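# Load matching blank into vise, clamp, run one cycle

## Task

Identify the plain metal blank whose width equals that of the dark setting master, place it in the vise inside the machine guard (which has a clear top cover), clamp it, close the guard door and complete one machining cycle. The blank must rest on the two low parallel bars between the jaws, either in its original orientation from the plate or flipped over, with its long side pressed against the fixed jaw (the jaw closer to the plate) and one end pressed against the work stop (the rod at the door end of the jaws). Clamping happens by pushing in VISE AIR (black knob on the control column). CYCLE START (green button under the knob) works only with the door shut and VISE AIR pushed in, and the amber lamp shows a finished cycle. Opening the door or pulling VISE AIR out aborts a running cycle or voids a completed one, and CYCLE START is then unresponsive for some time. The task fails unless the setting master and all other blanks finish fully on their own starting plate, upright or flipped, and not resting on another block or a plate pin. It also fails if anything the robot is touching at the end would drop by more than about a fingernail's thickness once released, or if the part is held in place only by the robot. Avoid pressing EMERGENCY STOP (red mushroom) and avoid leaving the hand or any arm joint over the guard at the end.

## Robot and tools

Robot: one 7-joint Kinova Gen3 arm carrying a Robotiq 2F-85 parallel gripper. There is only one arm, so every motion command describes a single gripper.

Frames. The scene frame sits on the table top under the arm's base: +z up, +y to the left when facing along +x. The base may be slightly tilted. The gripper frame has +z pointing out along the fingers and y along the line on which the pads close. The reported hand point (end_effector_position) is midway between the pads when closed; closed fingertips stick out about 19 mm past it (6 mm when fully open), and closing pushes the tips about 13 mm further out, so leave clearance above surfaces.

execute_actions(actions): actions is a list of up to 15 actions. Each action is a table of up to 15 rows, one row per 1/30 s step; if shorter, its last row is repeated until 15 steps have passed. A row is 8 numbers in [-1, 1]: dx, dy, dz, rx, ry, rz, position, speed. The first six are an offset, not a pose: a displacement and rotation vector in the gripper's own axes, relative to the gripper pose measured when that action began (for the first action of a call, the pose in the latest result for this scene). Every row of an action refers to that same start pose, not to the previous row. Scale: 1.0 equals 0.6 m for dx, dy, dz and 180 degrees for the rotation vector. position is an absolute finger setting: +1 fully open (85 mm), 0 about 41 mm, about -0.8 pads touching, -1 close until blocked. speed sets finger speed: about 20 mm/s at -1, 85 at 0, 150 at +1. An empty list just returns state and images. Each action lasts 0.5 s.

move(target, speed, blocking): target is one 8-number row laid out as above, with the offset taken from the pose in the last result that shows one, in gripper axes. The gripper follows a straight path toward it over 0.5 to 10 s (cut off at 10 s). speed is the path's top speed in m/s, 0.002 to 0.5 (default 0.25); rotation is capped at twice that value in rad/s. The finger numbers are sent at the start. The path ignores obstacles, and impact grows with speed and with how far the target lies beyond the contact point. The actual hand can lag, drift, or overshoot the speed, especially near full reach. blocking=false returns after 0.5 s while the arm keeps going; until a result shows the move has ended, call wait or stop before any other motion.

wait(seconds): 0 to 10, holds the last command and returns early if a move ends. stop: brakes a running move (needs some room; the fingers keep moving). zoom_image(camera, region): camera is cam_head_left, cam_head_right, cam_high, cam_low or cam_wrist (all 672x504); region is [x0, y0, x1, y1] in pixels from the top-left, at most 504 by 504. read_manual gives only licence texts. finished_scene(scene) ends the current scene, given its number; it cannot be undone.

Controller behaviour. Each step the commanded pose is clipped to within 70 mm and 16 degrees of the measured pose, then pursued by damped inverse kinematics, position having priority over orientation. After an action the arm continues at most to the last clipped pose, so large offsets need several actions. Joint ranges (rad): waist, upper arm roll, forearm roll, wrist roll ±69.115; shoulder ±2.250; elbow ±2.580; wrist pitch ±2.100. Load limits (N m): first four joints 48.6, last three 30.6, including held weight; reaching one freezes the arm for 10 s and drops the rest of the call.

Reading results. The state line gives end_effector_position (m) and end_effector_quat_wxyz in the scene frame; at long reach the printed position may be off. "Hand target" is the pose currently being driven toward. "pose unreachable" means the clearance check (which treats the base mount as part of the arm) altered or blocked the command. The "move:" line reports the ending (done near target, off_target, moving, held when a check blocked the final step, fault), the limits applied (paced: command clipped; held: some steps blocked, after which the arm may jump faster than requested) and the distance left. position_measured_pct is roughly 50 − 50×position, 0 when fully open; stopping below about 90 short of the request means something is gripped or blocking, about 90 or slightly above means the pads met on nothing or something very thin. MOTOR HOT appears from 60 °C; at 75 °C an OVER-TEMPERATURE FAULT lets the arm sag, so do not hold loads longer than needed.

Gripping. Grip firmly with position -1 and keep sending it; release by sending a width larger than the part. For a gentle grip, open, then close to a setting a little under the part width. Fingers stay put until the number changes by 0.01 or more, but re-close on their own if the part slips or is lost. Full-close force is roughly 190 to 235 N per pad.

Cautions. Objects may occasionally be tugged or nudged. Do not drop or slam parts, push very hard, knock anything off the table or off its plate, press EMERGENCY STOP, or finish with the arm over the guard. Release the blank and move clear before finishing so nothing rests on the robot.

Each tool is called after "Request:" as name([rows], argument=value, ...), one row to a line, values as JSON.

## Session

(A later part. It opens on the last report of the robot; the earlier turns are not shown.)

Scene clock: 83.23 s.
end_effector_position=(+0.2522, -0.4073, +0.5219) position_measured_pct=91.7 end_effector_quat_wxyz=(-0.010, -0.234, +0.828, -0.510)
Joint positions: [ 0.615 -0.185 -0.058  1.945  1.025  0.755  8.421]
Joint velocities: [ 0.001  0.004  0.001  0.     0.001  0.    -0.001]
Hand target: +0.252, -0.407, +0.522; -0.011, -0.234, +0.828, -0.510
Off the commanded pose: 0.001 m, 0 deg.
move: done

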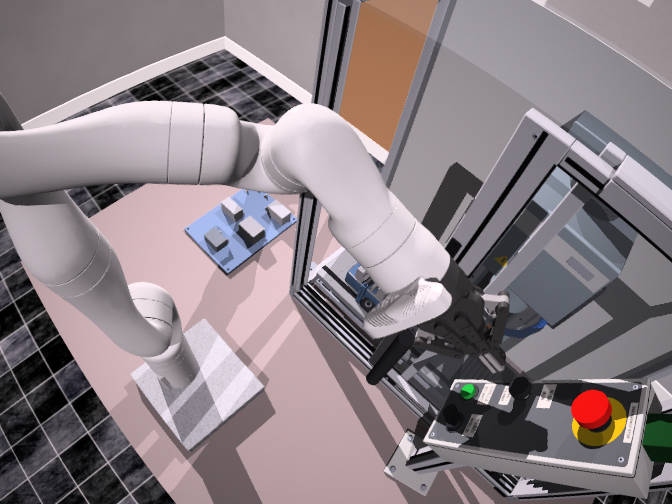

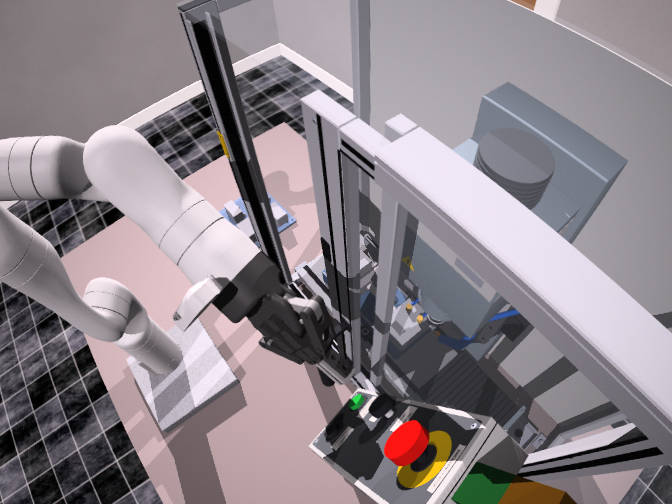

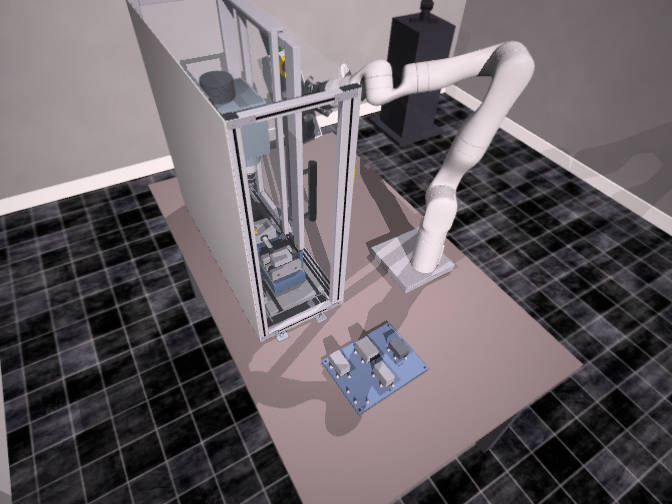

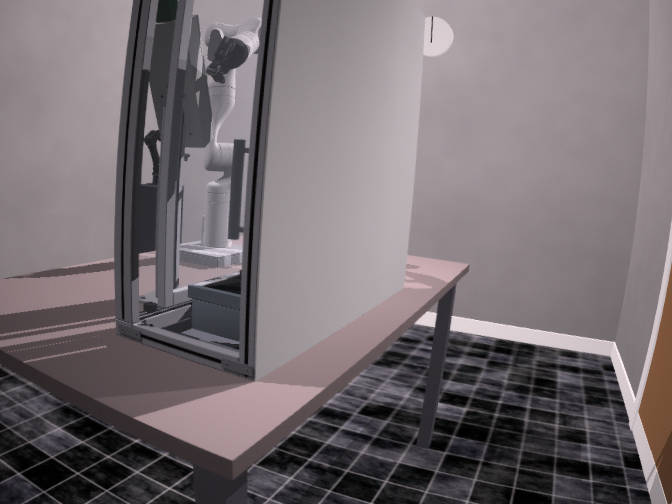

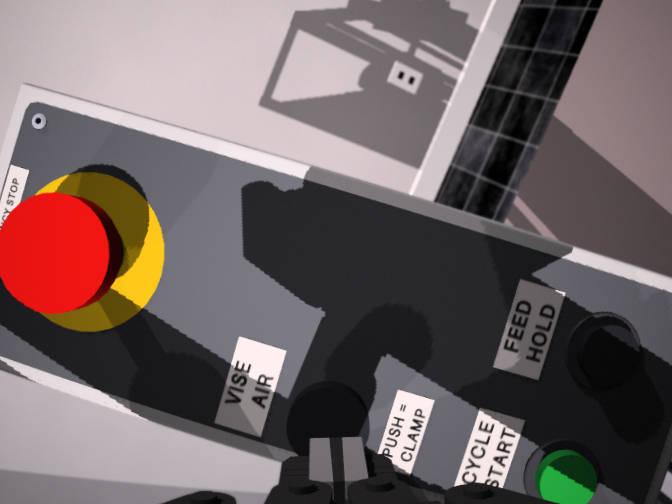

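Request:
move(target=[0.001,-0.003,0.075,0,0,0,-1,0], speed=0.1)

Request:
move(target=[0,0,0.03,0,0,0,-1,0], speed=0.02)

Scene clock: 84.30 s.
end_effector_position=(+0.2624, -0.4455, +0.5030) position_measured_pct=91.7 end_effector_quat_wxyz=(-0.010, -0.234, +0.827, -0.510)
Joint positions: [ 0.653 -0.096 -0.007  1.936  1.091  0.64   8.374]
Joint velocities: [ 0.    -0.    -0.001 -0.001  0.001  0.    -0.001]
Hand target: +0.262, -0.446, +0.502; -0.010, -0.235, +0.828, -0.510
Off the commanded pose: 0.001 m, 0 deg.
move: done

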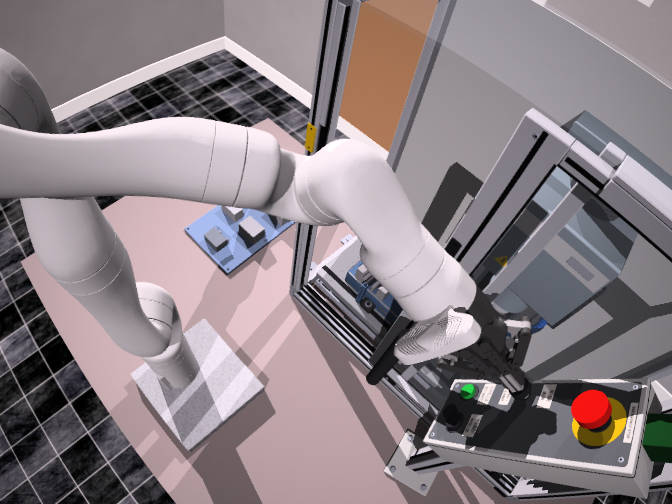

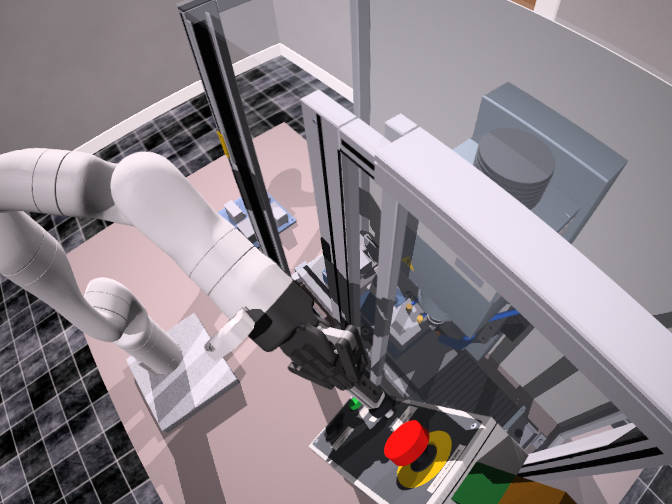

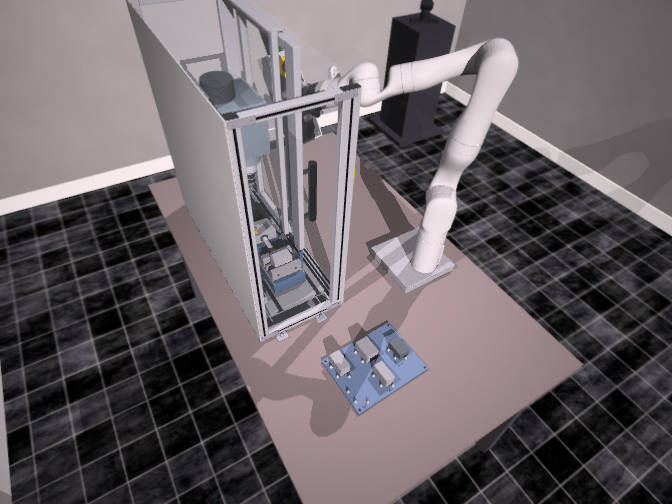

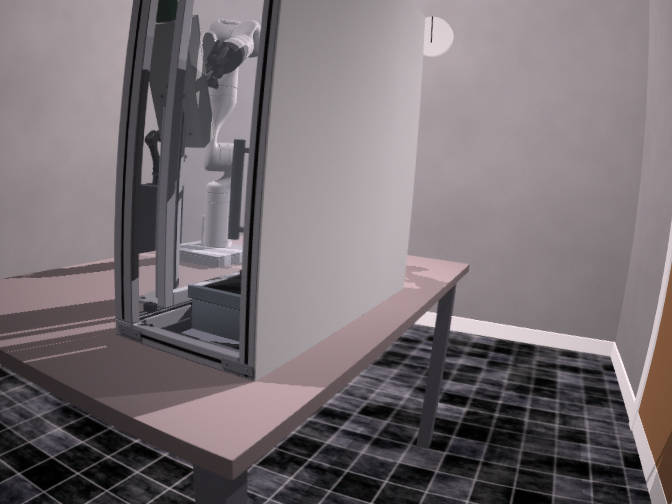

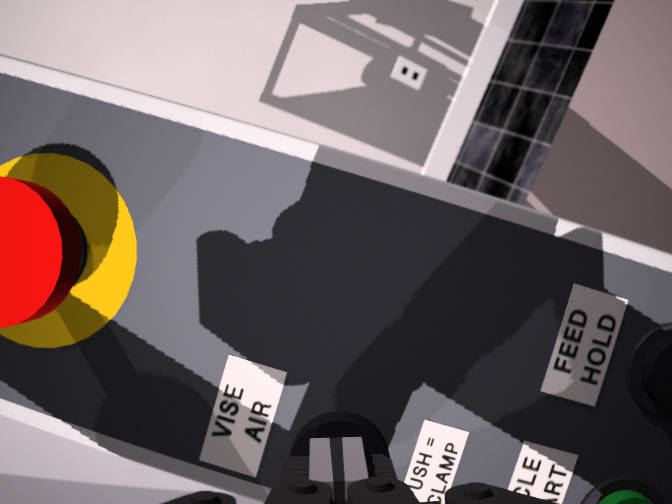

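Scene clock: 85.43 s.
end_effector_position=(+0.2680, -0.4559, +0.5014) position_measured_pct=91.7 end_effector_quat_wxyz=(-0.004, -0.235, +0.824, -0.515)
Joint positions: [ 0.669 -0.073  0.     1.93   1.121  0.6    8.348]
Joint velocities: [ 0.005  0.    -0.005  0.001 -0.001 -0.001  0.   ]
Hand target: +0.266, -0.461, +0.494; -0.009, -0.234, +0.827, -0.510
Off the commanded pose: 0.009 m, 1 deg.
move: off_target

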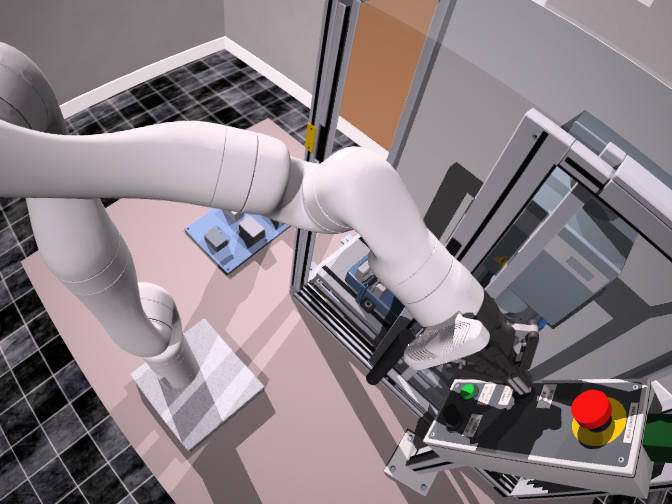

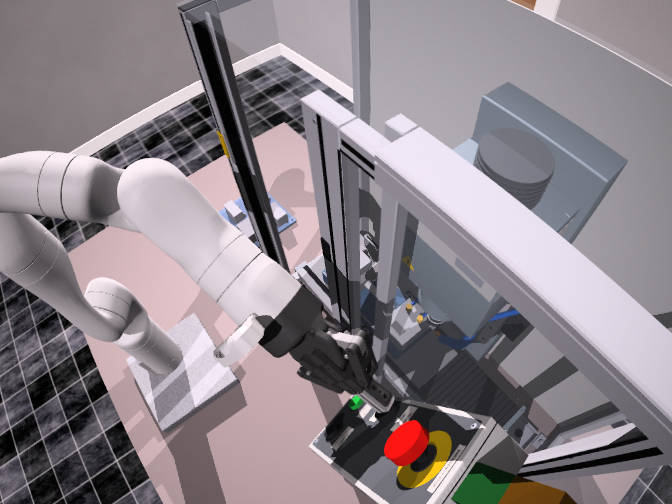

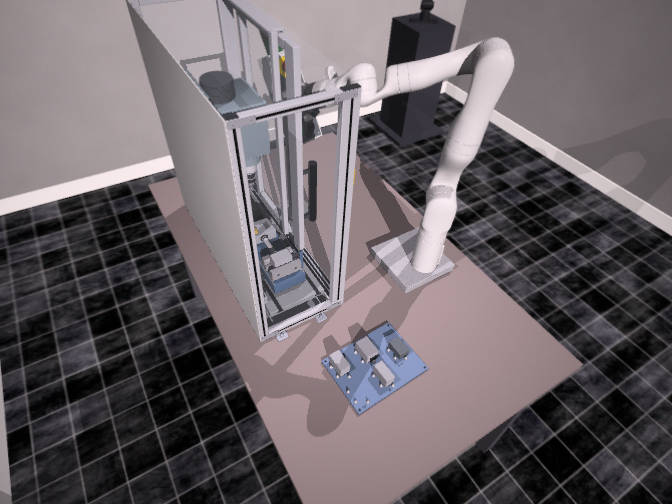

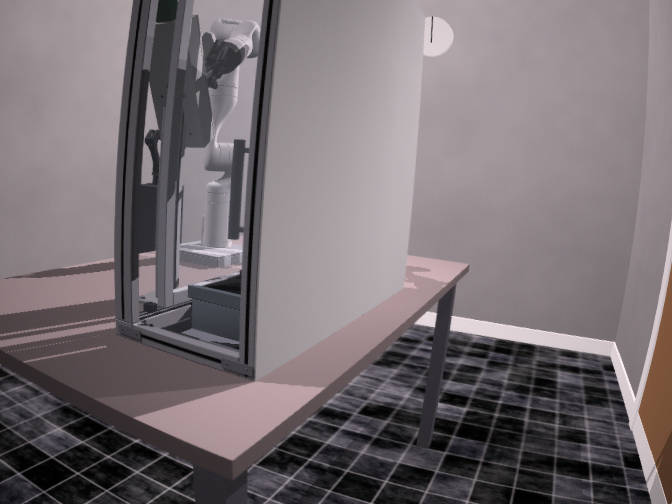

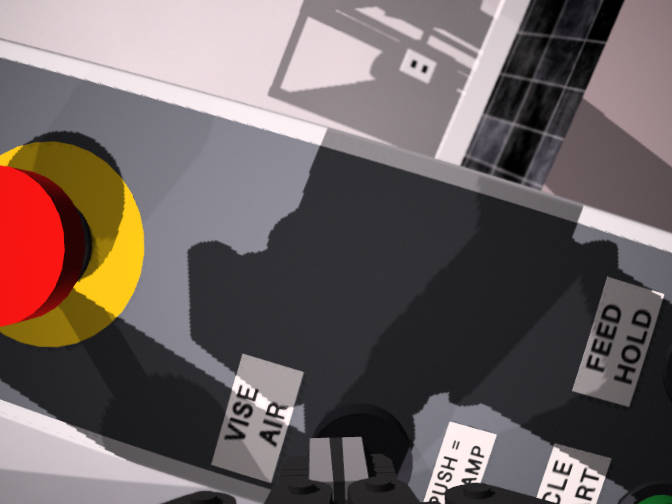

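Knob bottomed out. Back off.

Request:
move(target=[0,0,-0.12,0,0,0,-1,0], speed=0.15)

Request:
zoom_image(camera="cam_high", region=[230,220,320,300])

Scene clock: 86.43 s.
end_effector_position=(+0.2511, -0.3948, +0.5353) position_measured_pct=91.7 end_effector_quat_wxyz=(-0.004, -0.234, +0.824, -0.515)
Joint positions: [ 0.607 -0.219 -0.078  1.937  1.005  0.784  8.438]
Joint velocities: [-0.001 -0.005 -0.002 -0.    -0.001 -0.001  0.001]
Hand target: +0.251, -0.395, +0.536; -0.004, -0.234, +0.824, -0.515
Off the commanded pose: 0.000 m, 0 deg.
move: done

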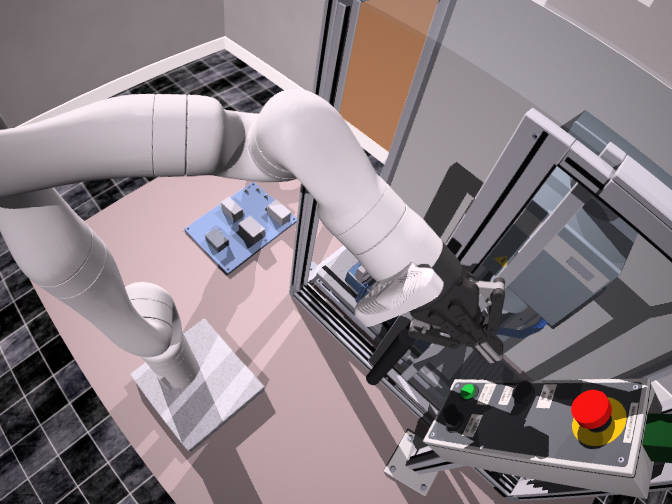

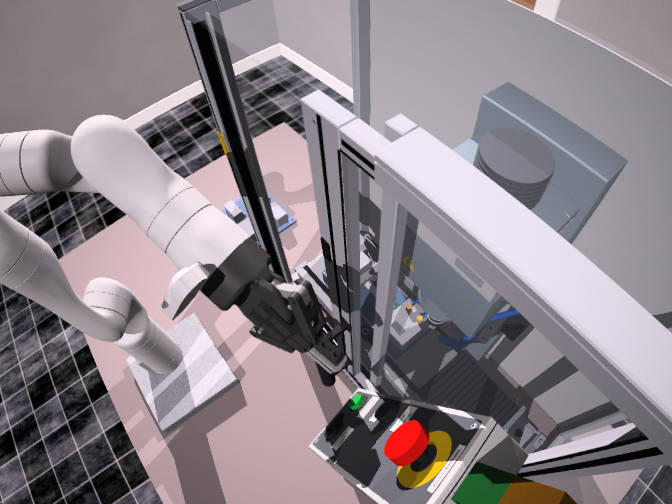

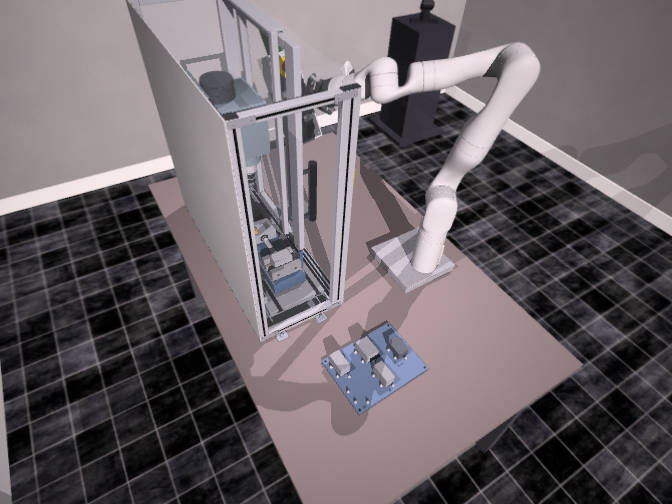

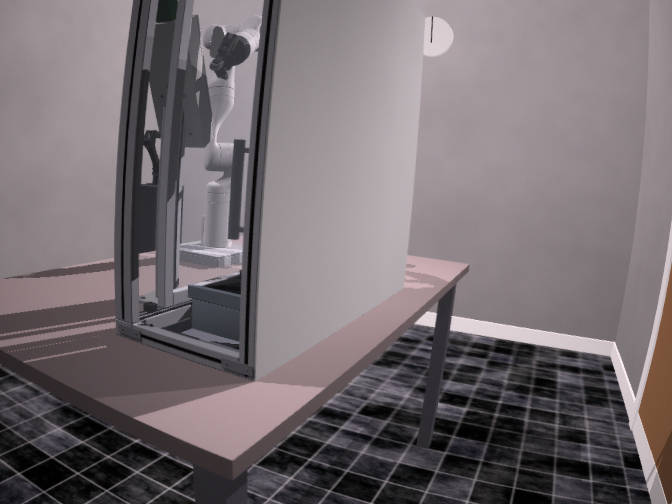

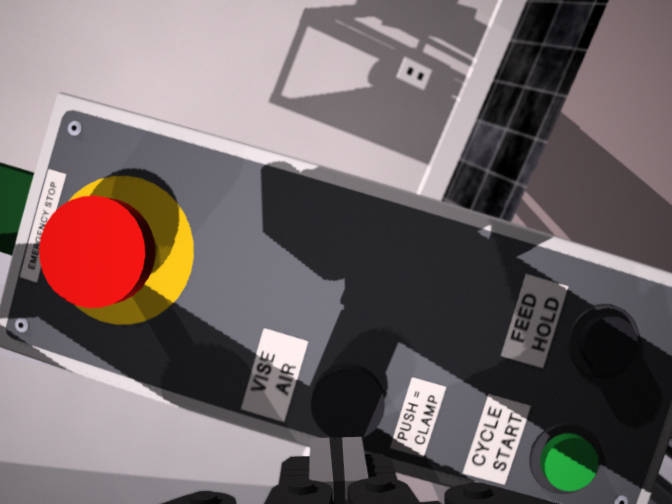

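Region (230, 220, 320, 300) of cam_high's 672x504 image, scaled by 5.600, with more detail than that image has.

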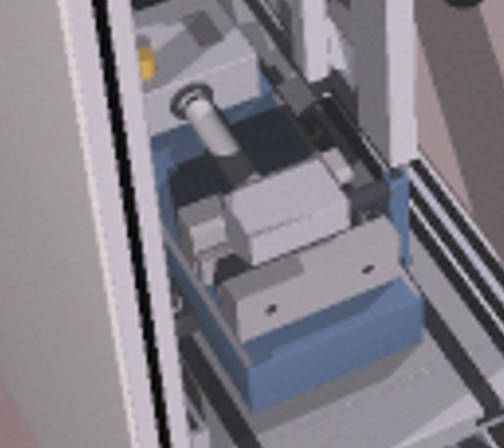

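Request:
move(target=[-0.161,0.22,-0.003,-0.2076,-0.083,0.239,0.2,0], speed=0.25)

Scene clock: 89.87 s.
end_effector_position=(+0.2850, -0.3090, +0.4001) position_measured_pct=40.1 end_effector_quat_wxyz=(+0.211, +0.029, +0.963, -0.164)
Joint positions: [ 0.54  -0.122  0.225  1.905 -0.034  0.817  8.598]
Joint velocities: [ 0.001  0.002 -0.    -0.001 -0.002 -0.     0.002]
Hand target: +0.285, -0.309, +0.400; +0.211, +0.029, +0.963, -0.164
Off the commanded pose: 0.000 m, 0 deg.
move: done

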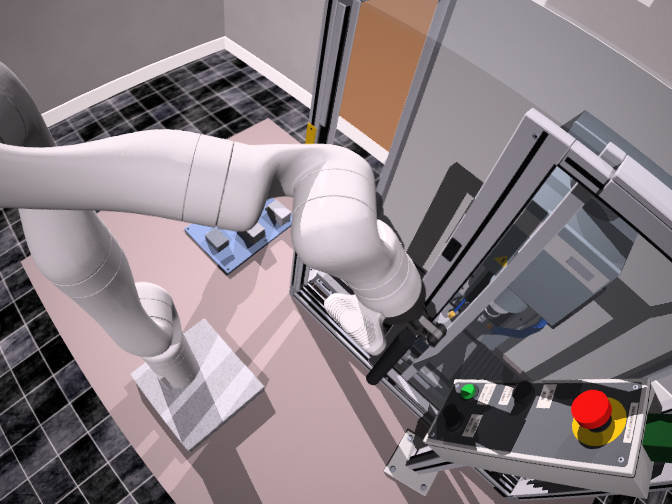

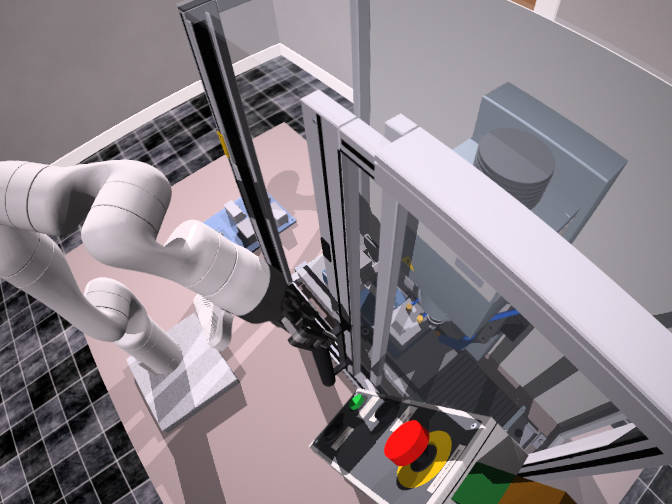

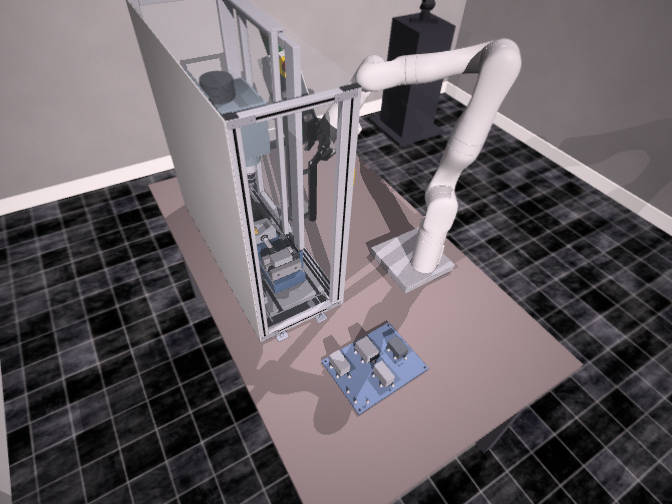

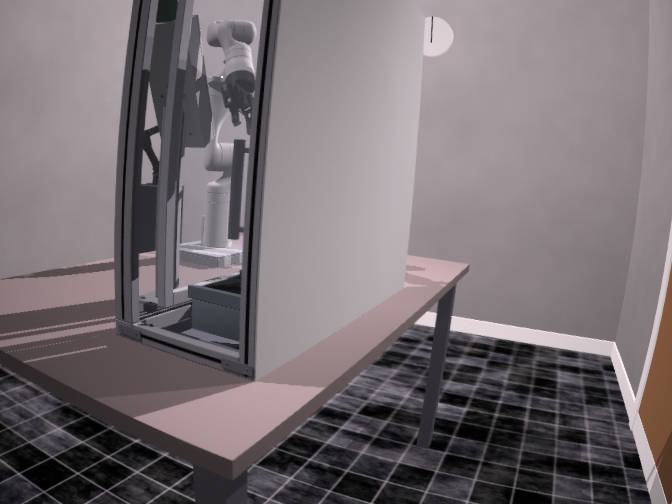

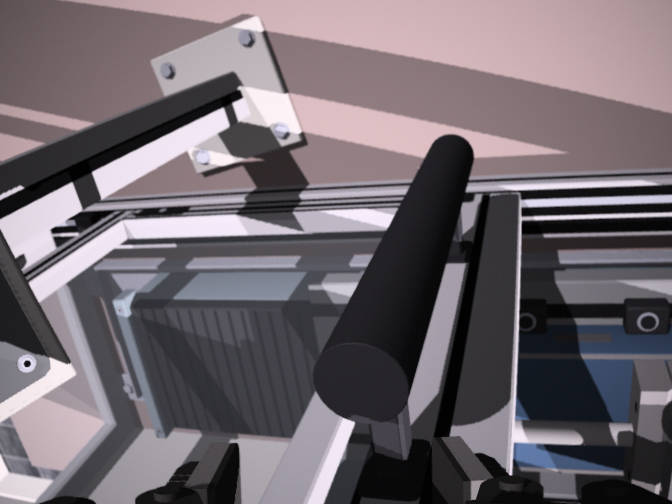

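Request:
move(target=[0.048,0.0215,0.095,0,0,0,0.2,0], speed=0.12)

Scene clock: 91.03 s.
end_effector_position=(+0.2833, -0.3155, +0.3355) position_measured_pct=40.1 end_effector_quat_wxyz=(+0.212, +0.029, +0.963, -0.164)
Joint positions: [ 0.544 -0.056  0.263  2.066 -0.105  0.594  8.693]
Joint velocities: [-0.001  0.005  0.001  0.001 -0.    -0.001  0.001]
Hand target: +0.283, -0.315, +0.335; +0.211, +0.029, +0.963, -0.164
Off the commanded pose: 0.000 m, 0 deg.
move: done

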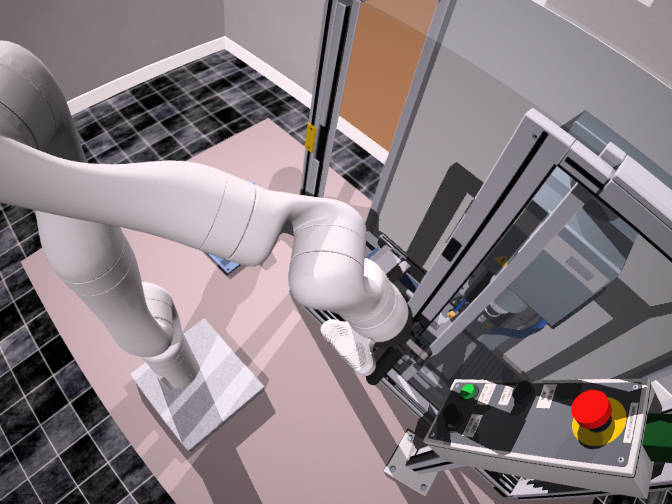

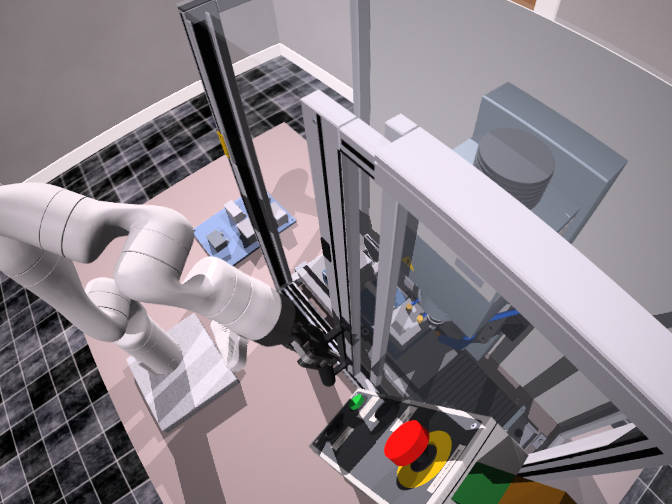

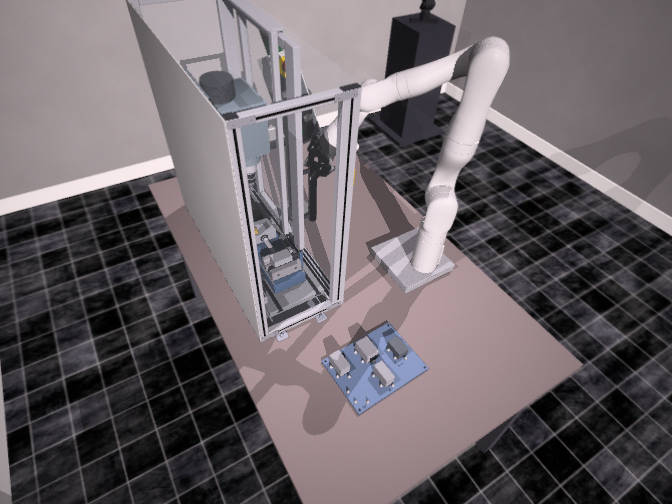

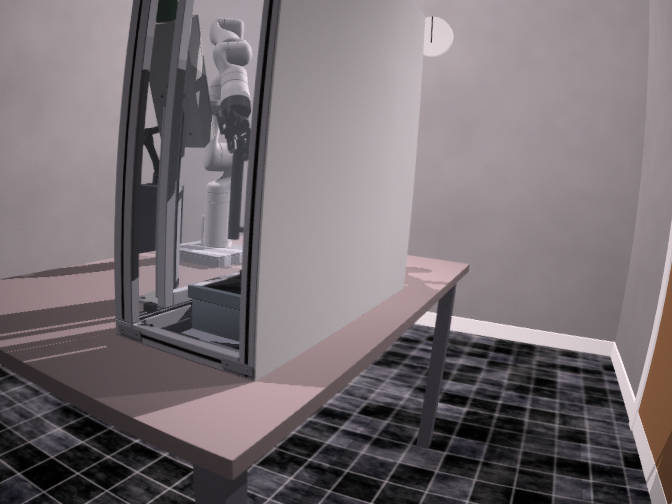

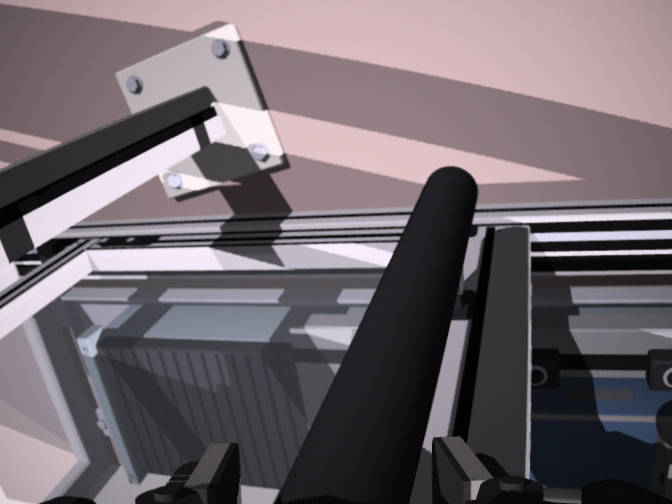

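Request:
move(target=[-0.004,0.3775,-0.132,-0.107,0,0,0.2,0], speed=0.1)

Scene clock: 94.03 s.
end_effector_position=(+0.2836, -0.0778, +0.3372) position_measured_pct=40.1 end_effector_quat_wxyz=(+0.216, -0.005, +0.976, -0.002)
Joint positions: [ 0.381 -0.313 -0.05   2.199 -0.21   0.852  8.319]
Joint velocities: [-0.005 -0.     0.003  0.001  0.005 -0.001 -0.001]
Hand target: +0.283, -0.076, +0.336; +0.214, -0.007, +0.977, -0.001
Off the commanded pose: 0.003 m, 0 deg.
move: done

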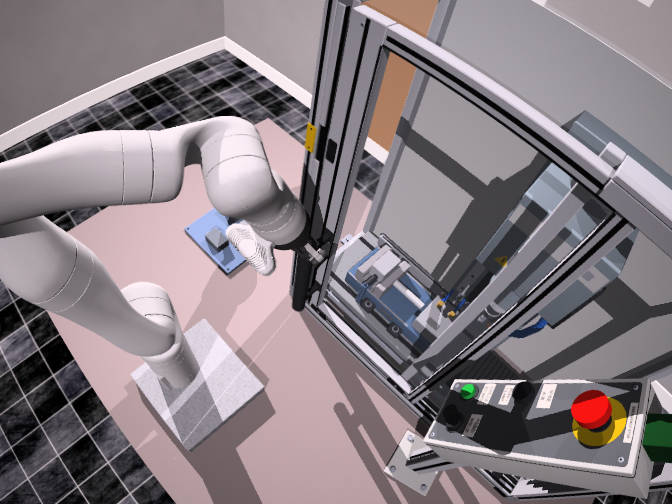

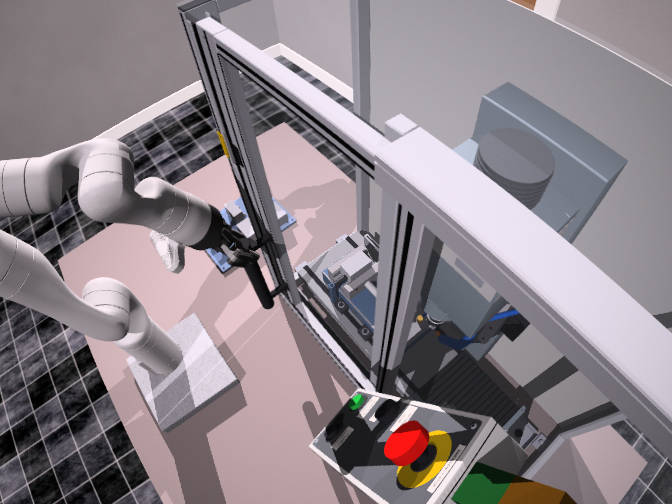

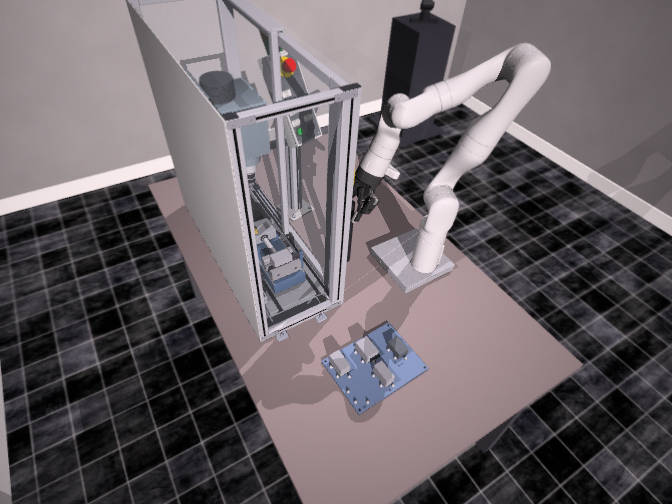

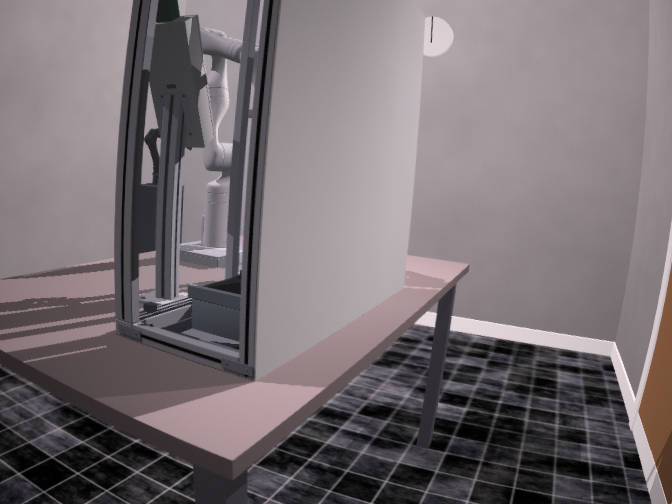

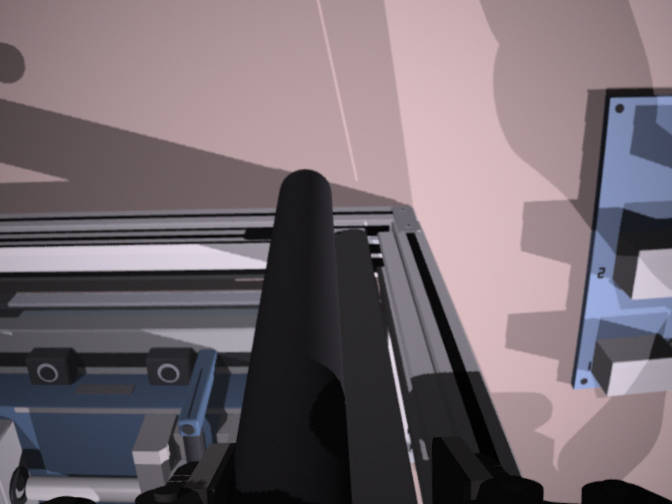

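Request:
move(target=[0,0.04,0,0,0,0,0.2,0], speed=0.025)

Scene clock: 95.37 s.
end_effector_position=(+0.2839, -0.0600, +0.3374) position_measured_pct=40.1 end_effector_quat_wxyz=(+0.217, -0.001, +0.976, -0.007)
Joint positions: [ 0.376 -0.335 -0.123  2.211 -0.189  0.844  8.22 ]
Joint velocities: [-0.016 -0.     0.01   0.001  0.005 -0.001 -0.012]
Hand target: +0.283, -0.054, +0.337; +0.216, -0.005, +0.976, -0.003
Off the commanded pose: 0.006 m, 1 deg.
move: off_target

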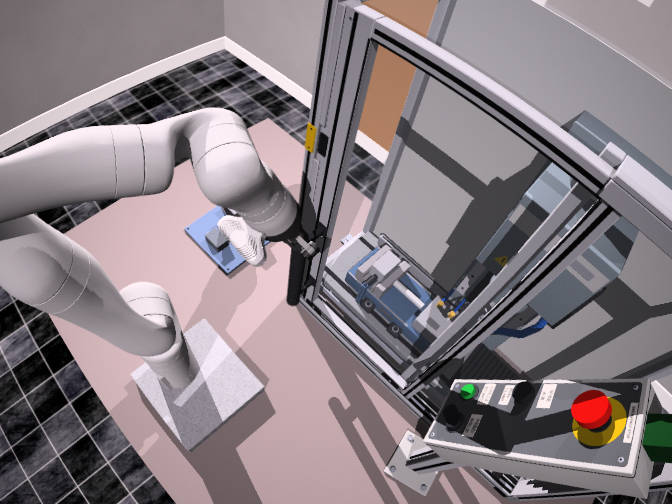

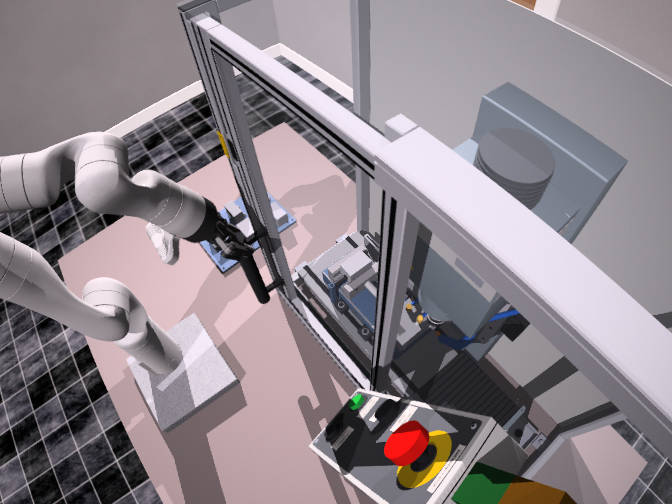

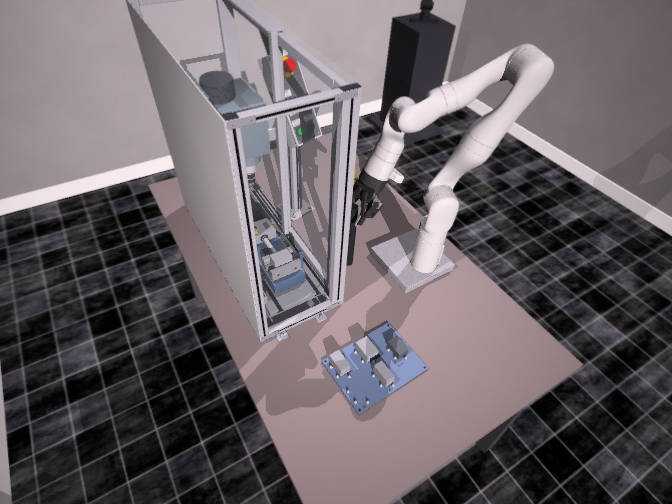

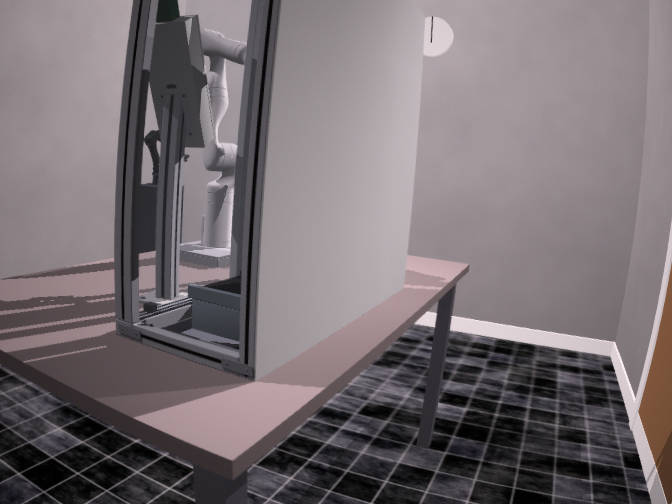

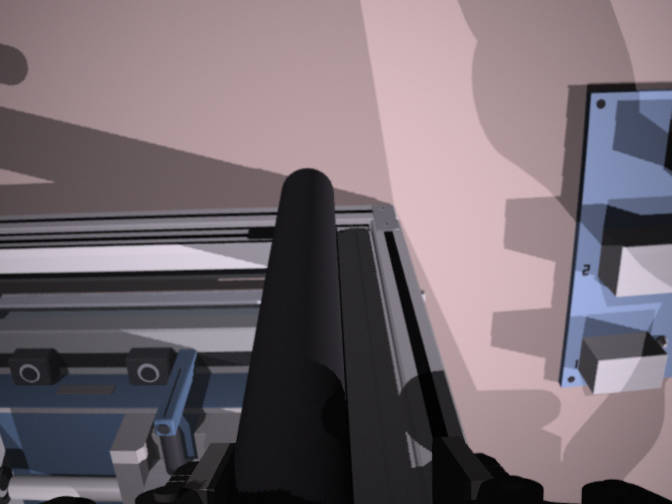

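Door shut. Withdraw along −z_g with a slight −y offset.

Request:
move(target=[0,-0.015,-0.1,0,0,0,0.2,0], speed=0.15)

Scene clock: 96.30 s.
end_effector_position=(+0.2584, -0.0686, +0.3917) position_measured_pct=40.1 end_effector_quat_wxyz=(+0.216, -0.000, +0.976, -0.007)
Joint positions: [ 0.389 -0.422 -0.056  2.078 -0.179  1.073  8.258]
Joint velocities: [ 0.    -0.004  0.001 -0.001  0.001  0.    -0.   ]
Hand target: +0.258, -0.069, +0.392; +0.217, -0.000, +0.976, -0.007
Off the commanded pose: 0.000 m, 0 deg.
move: done

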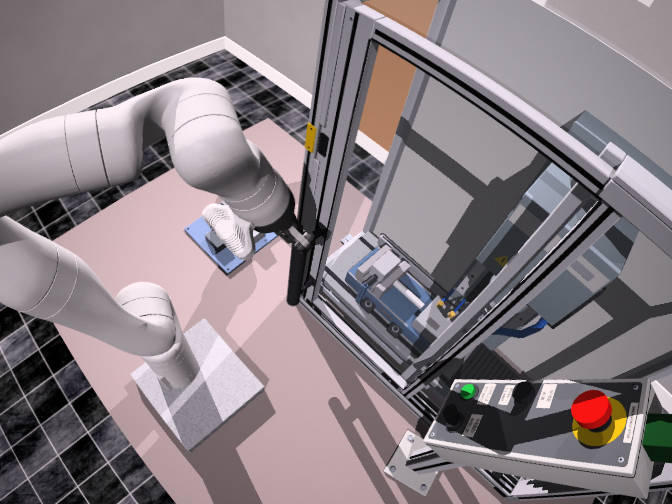

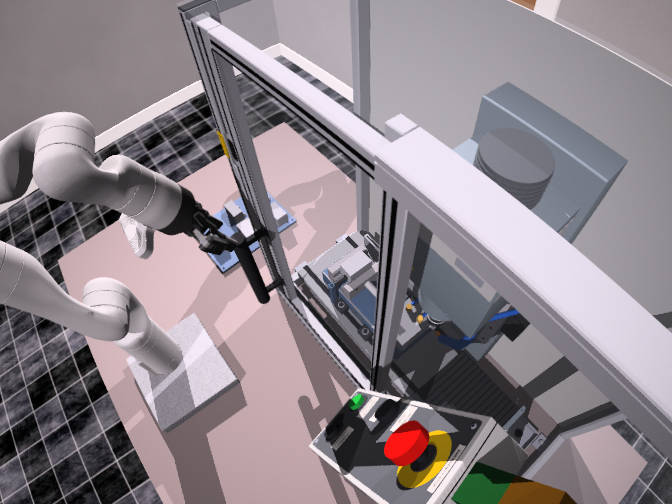

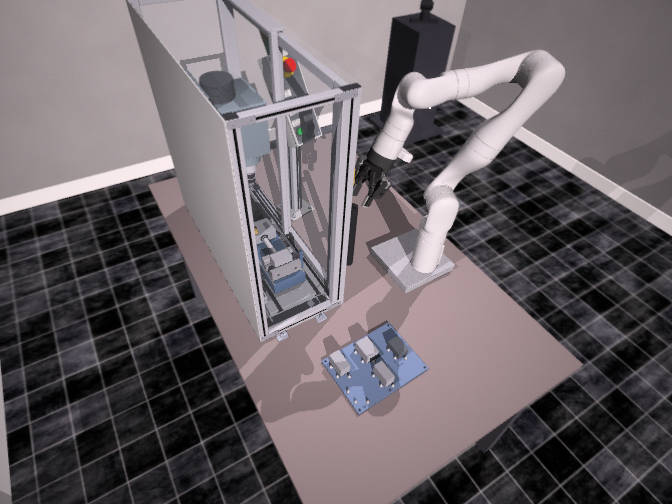

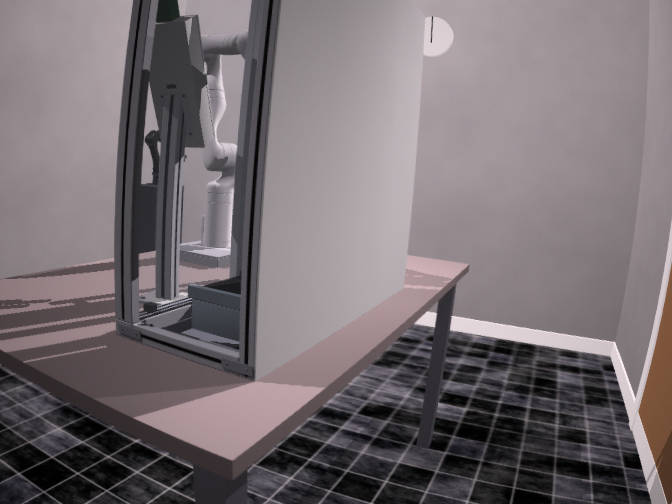

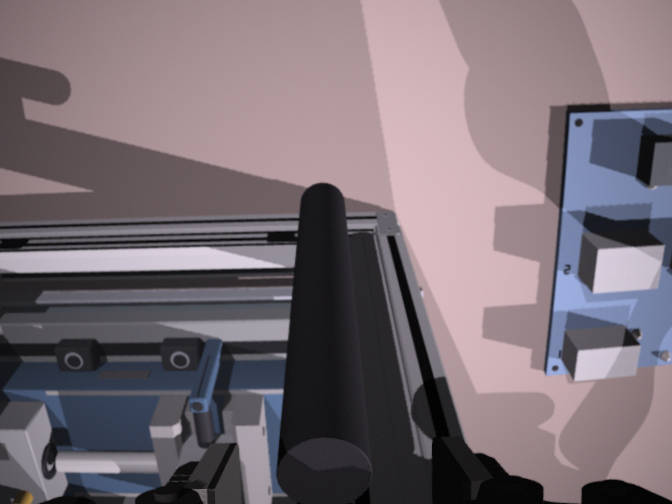

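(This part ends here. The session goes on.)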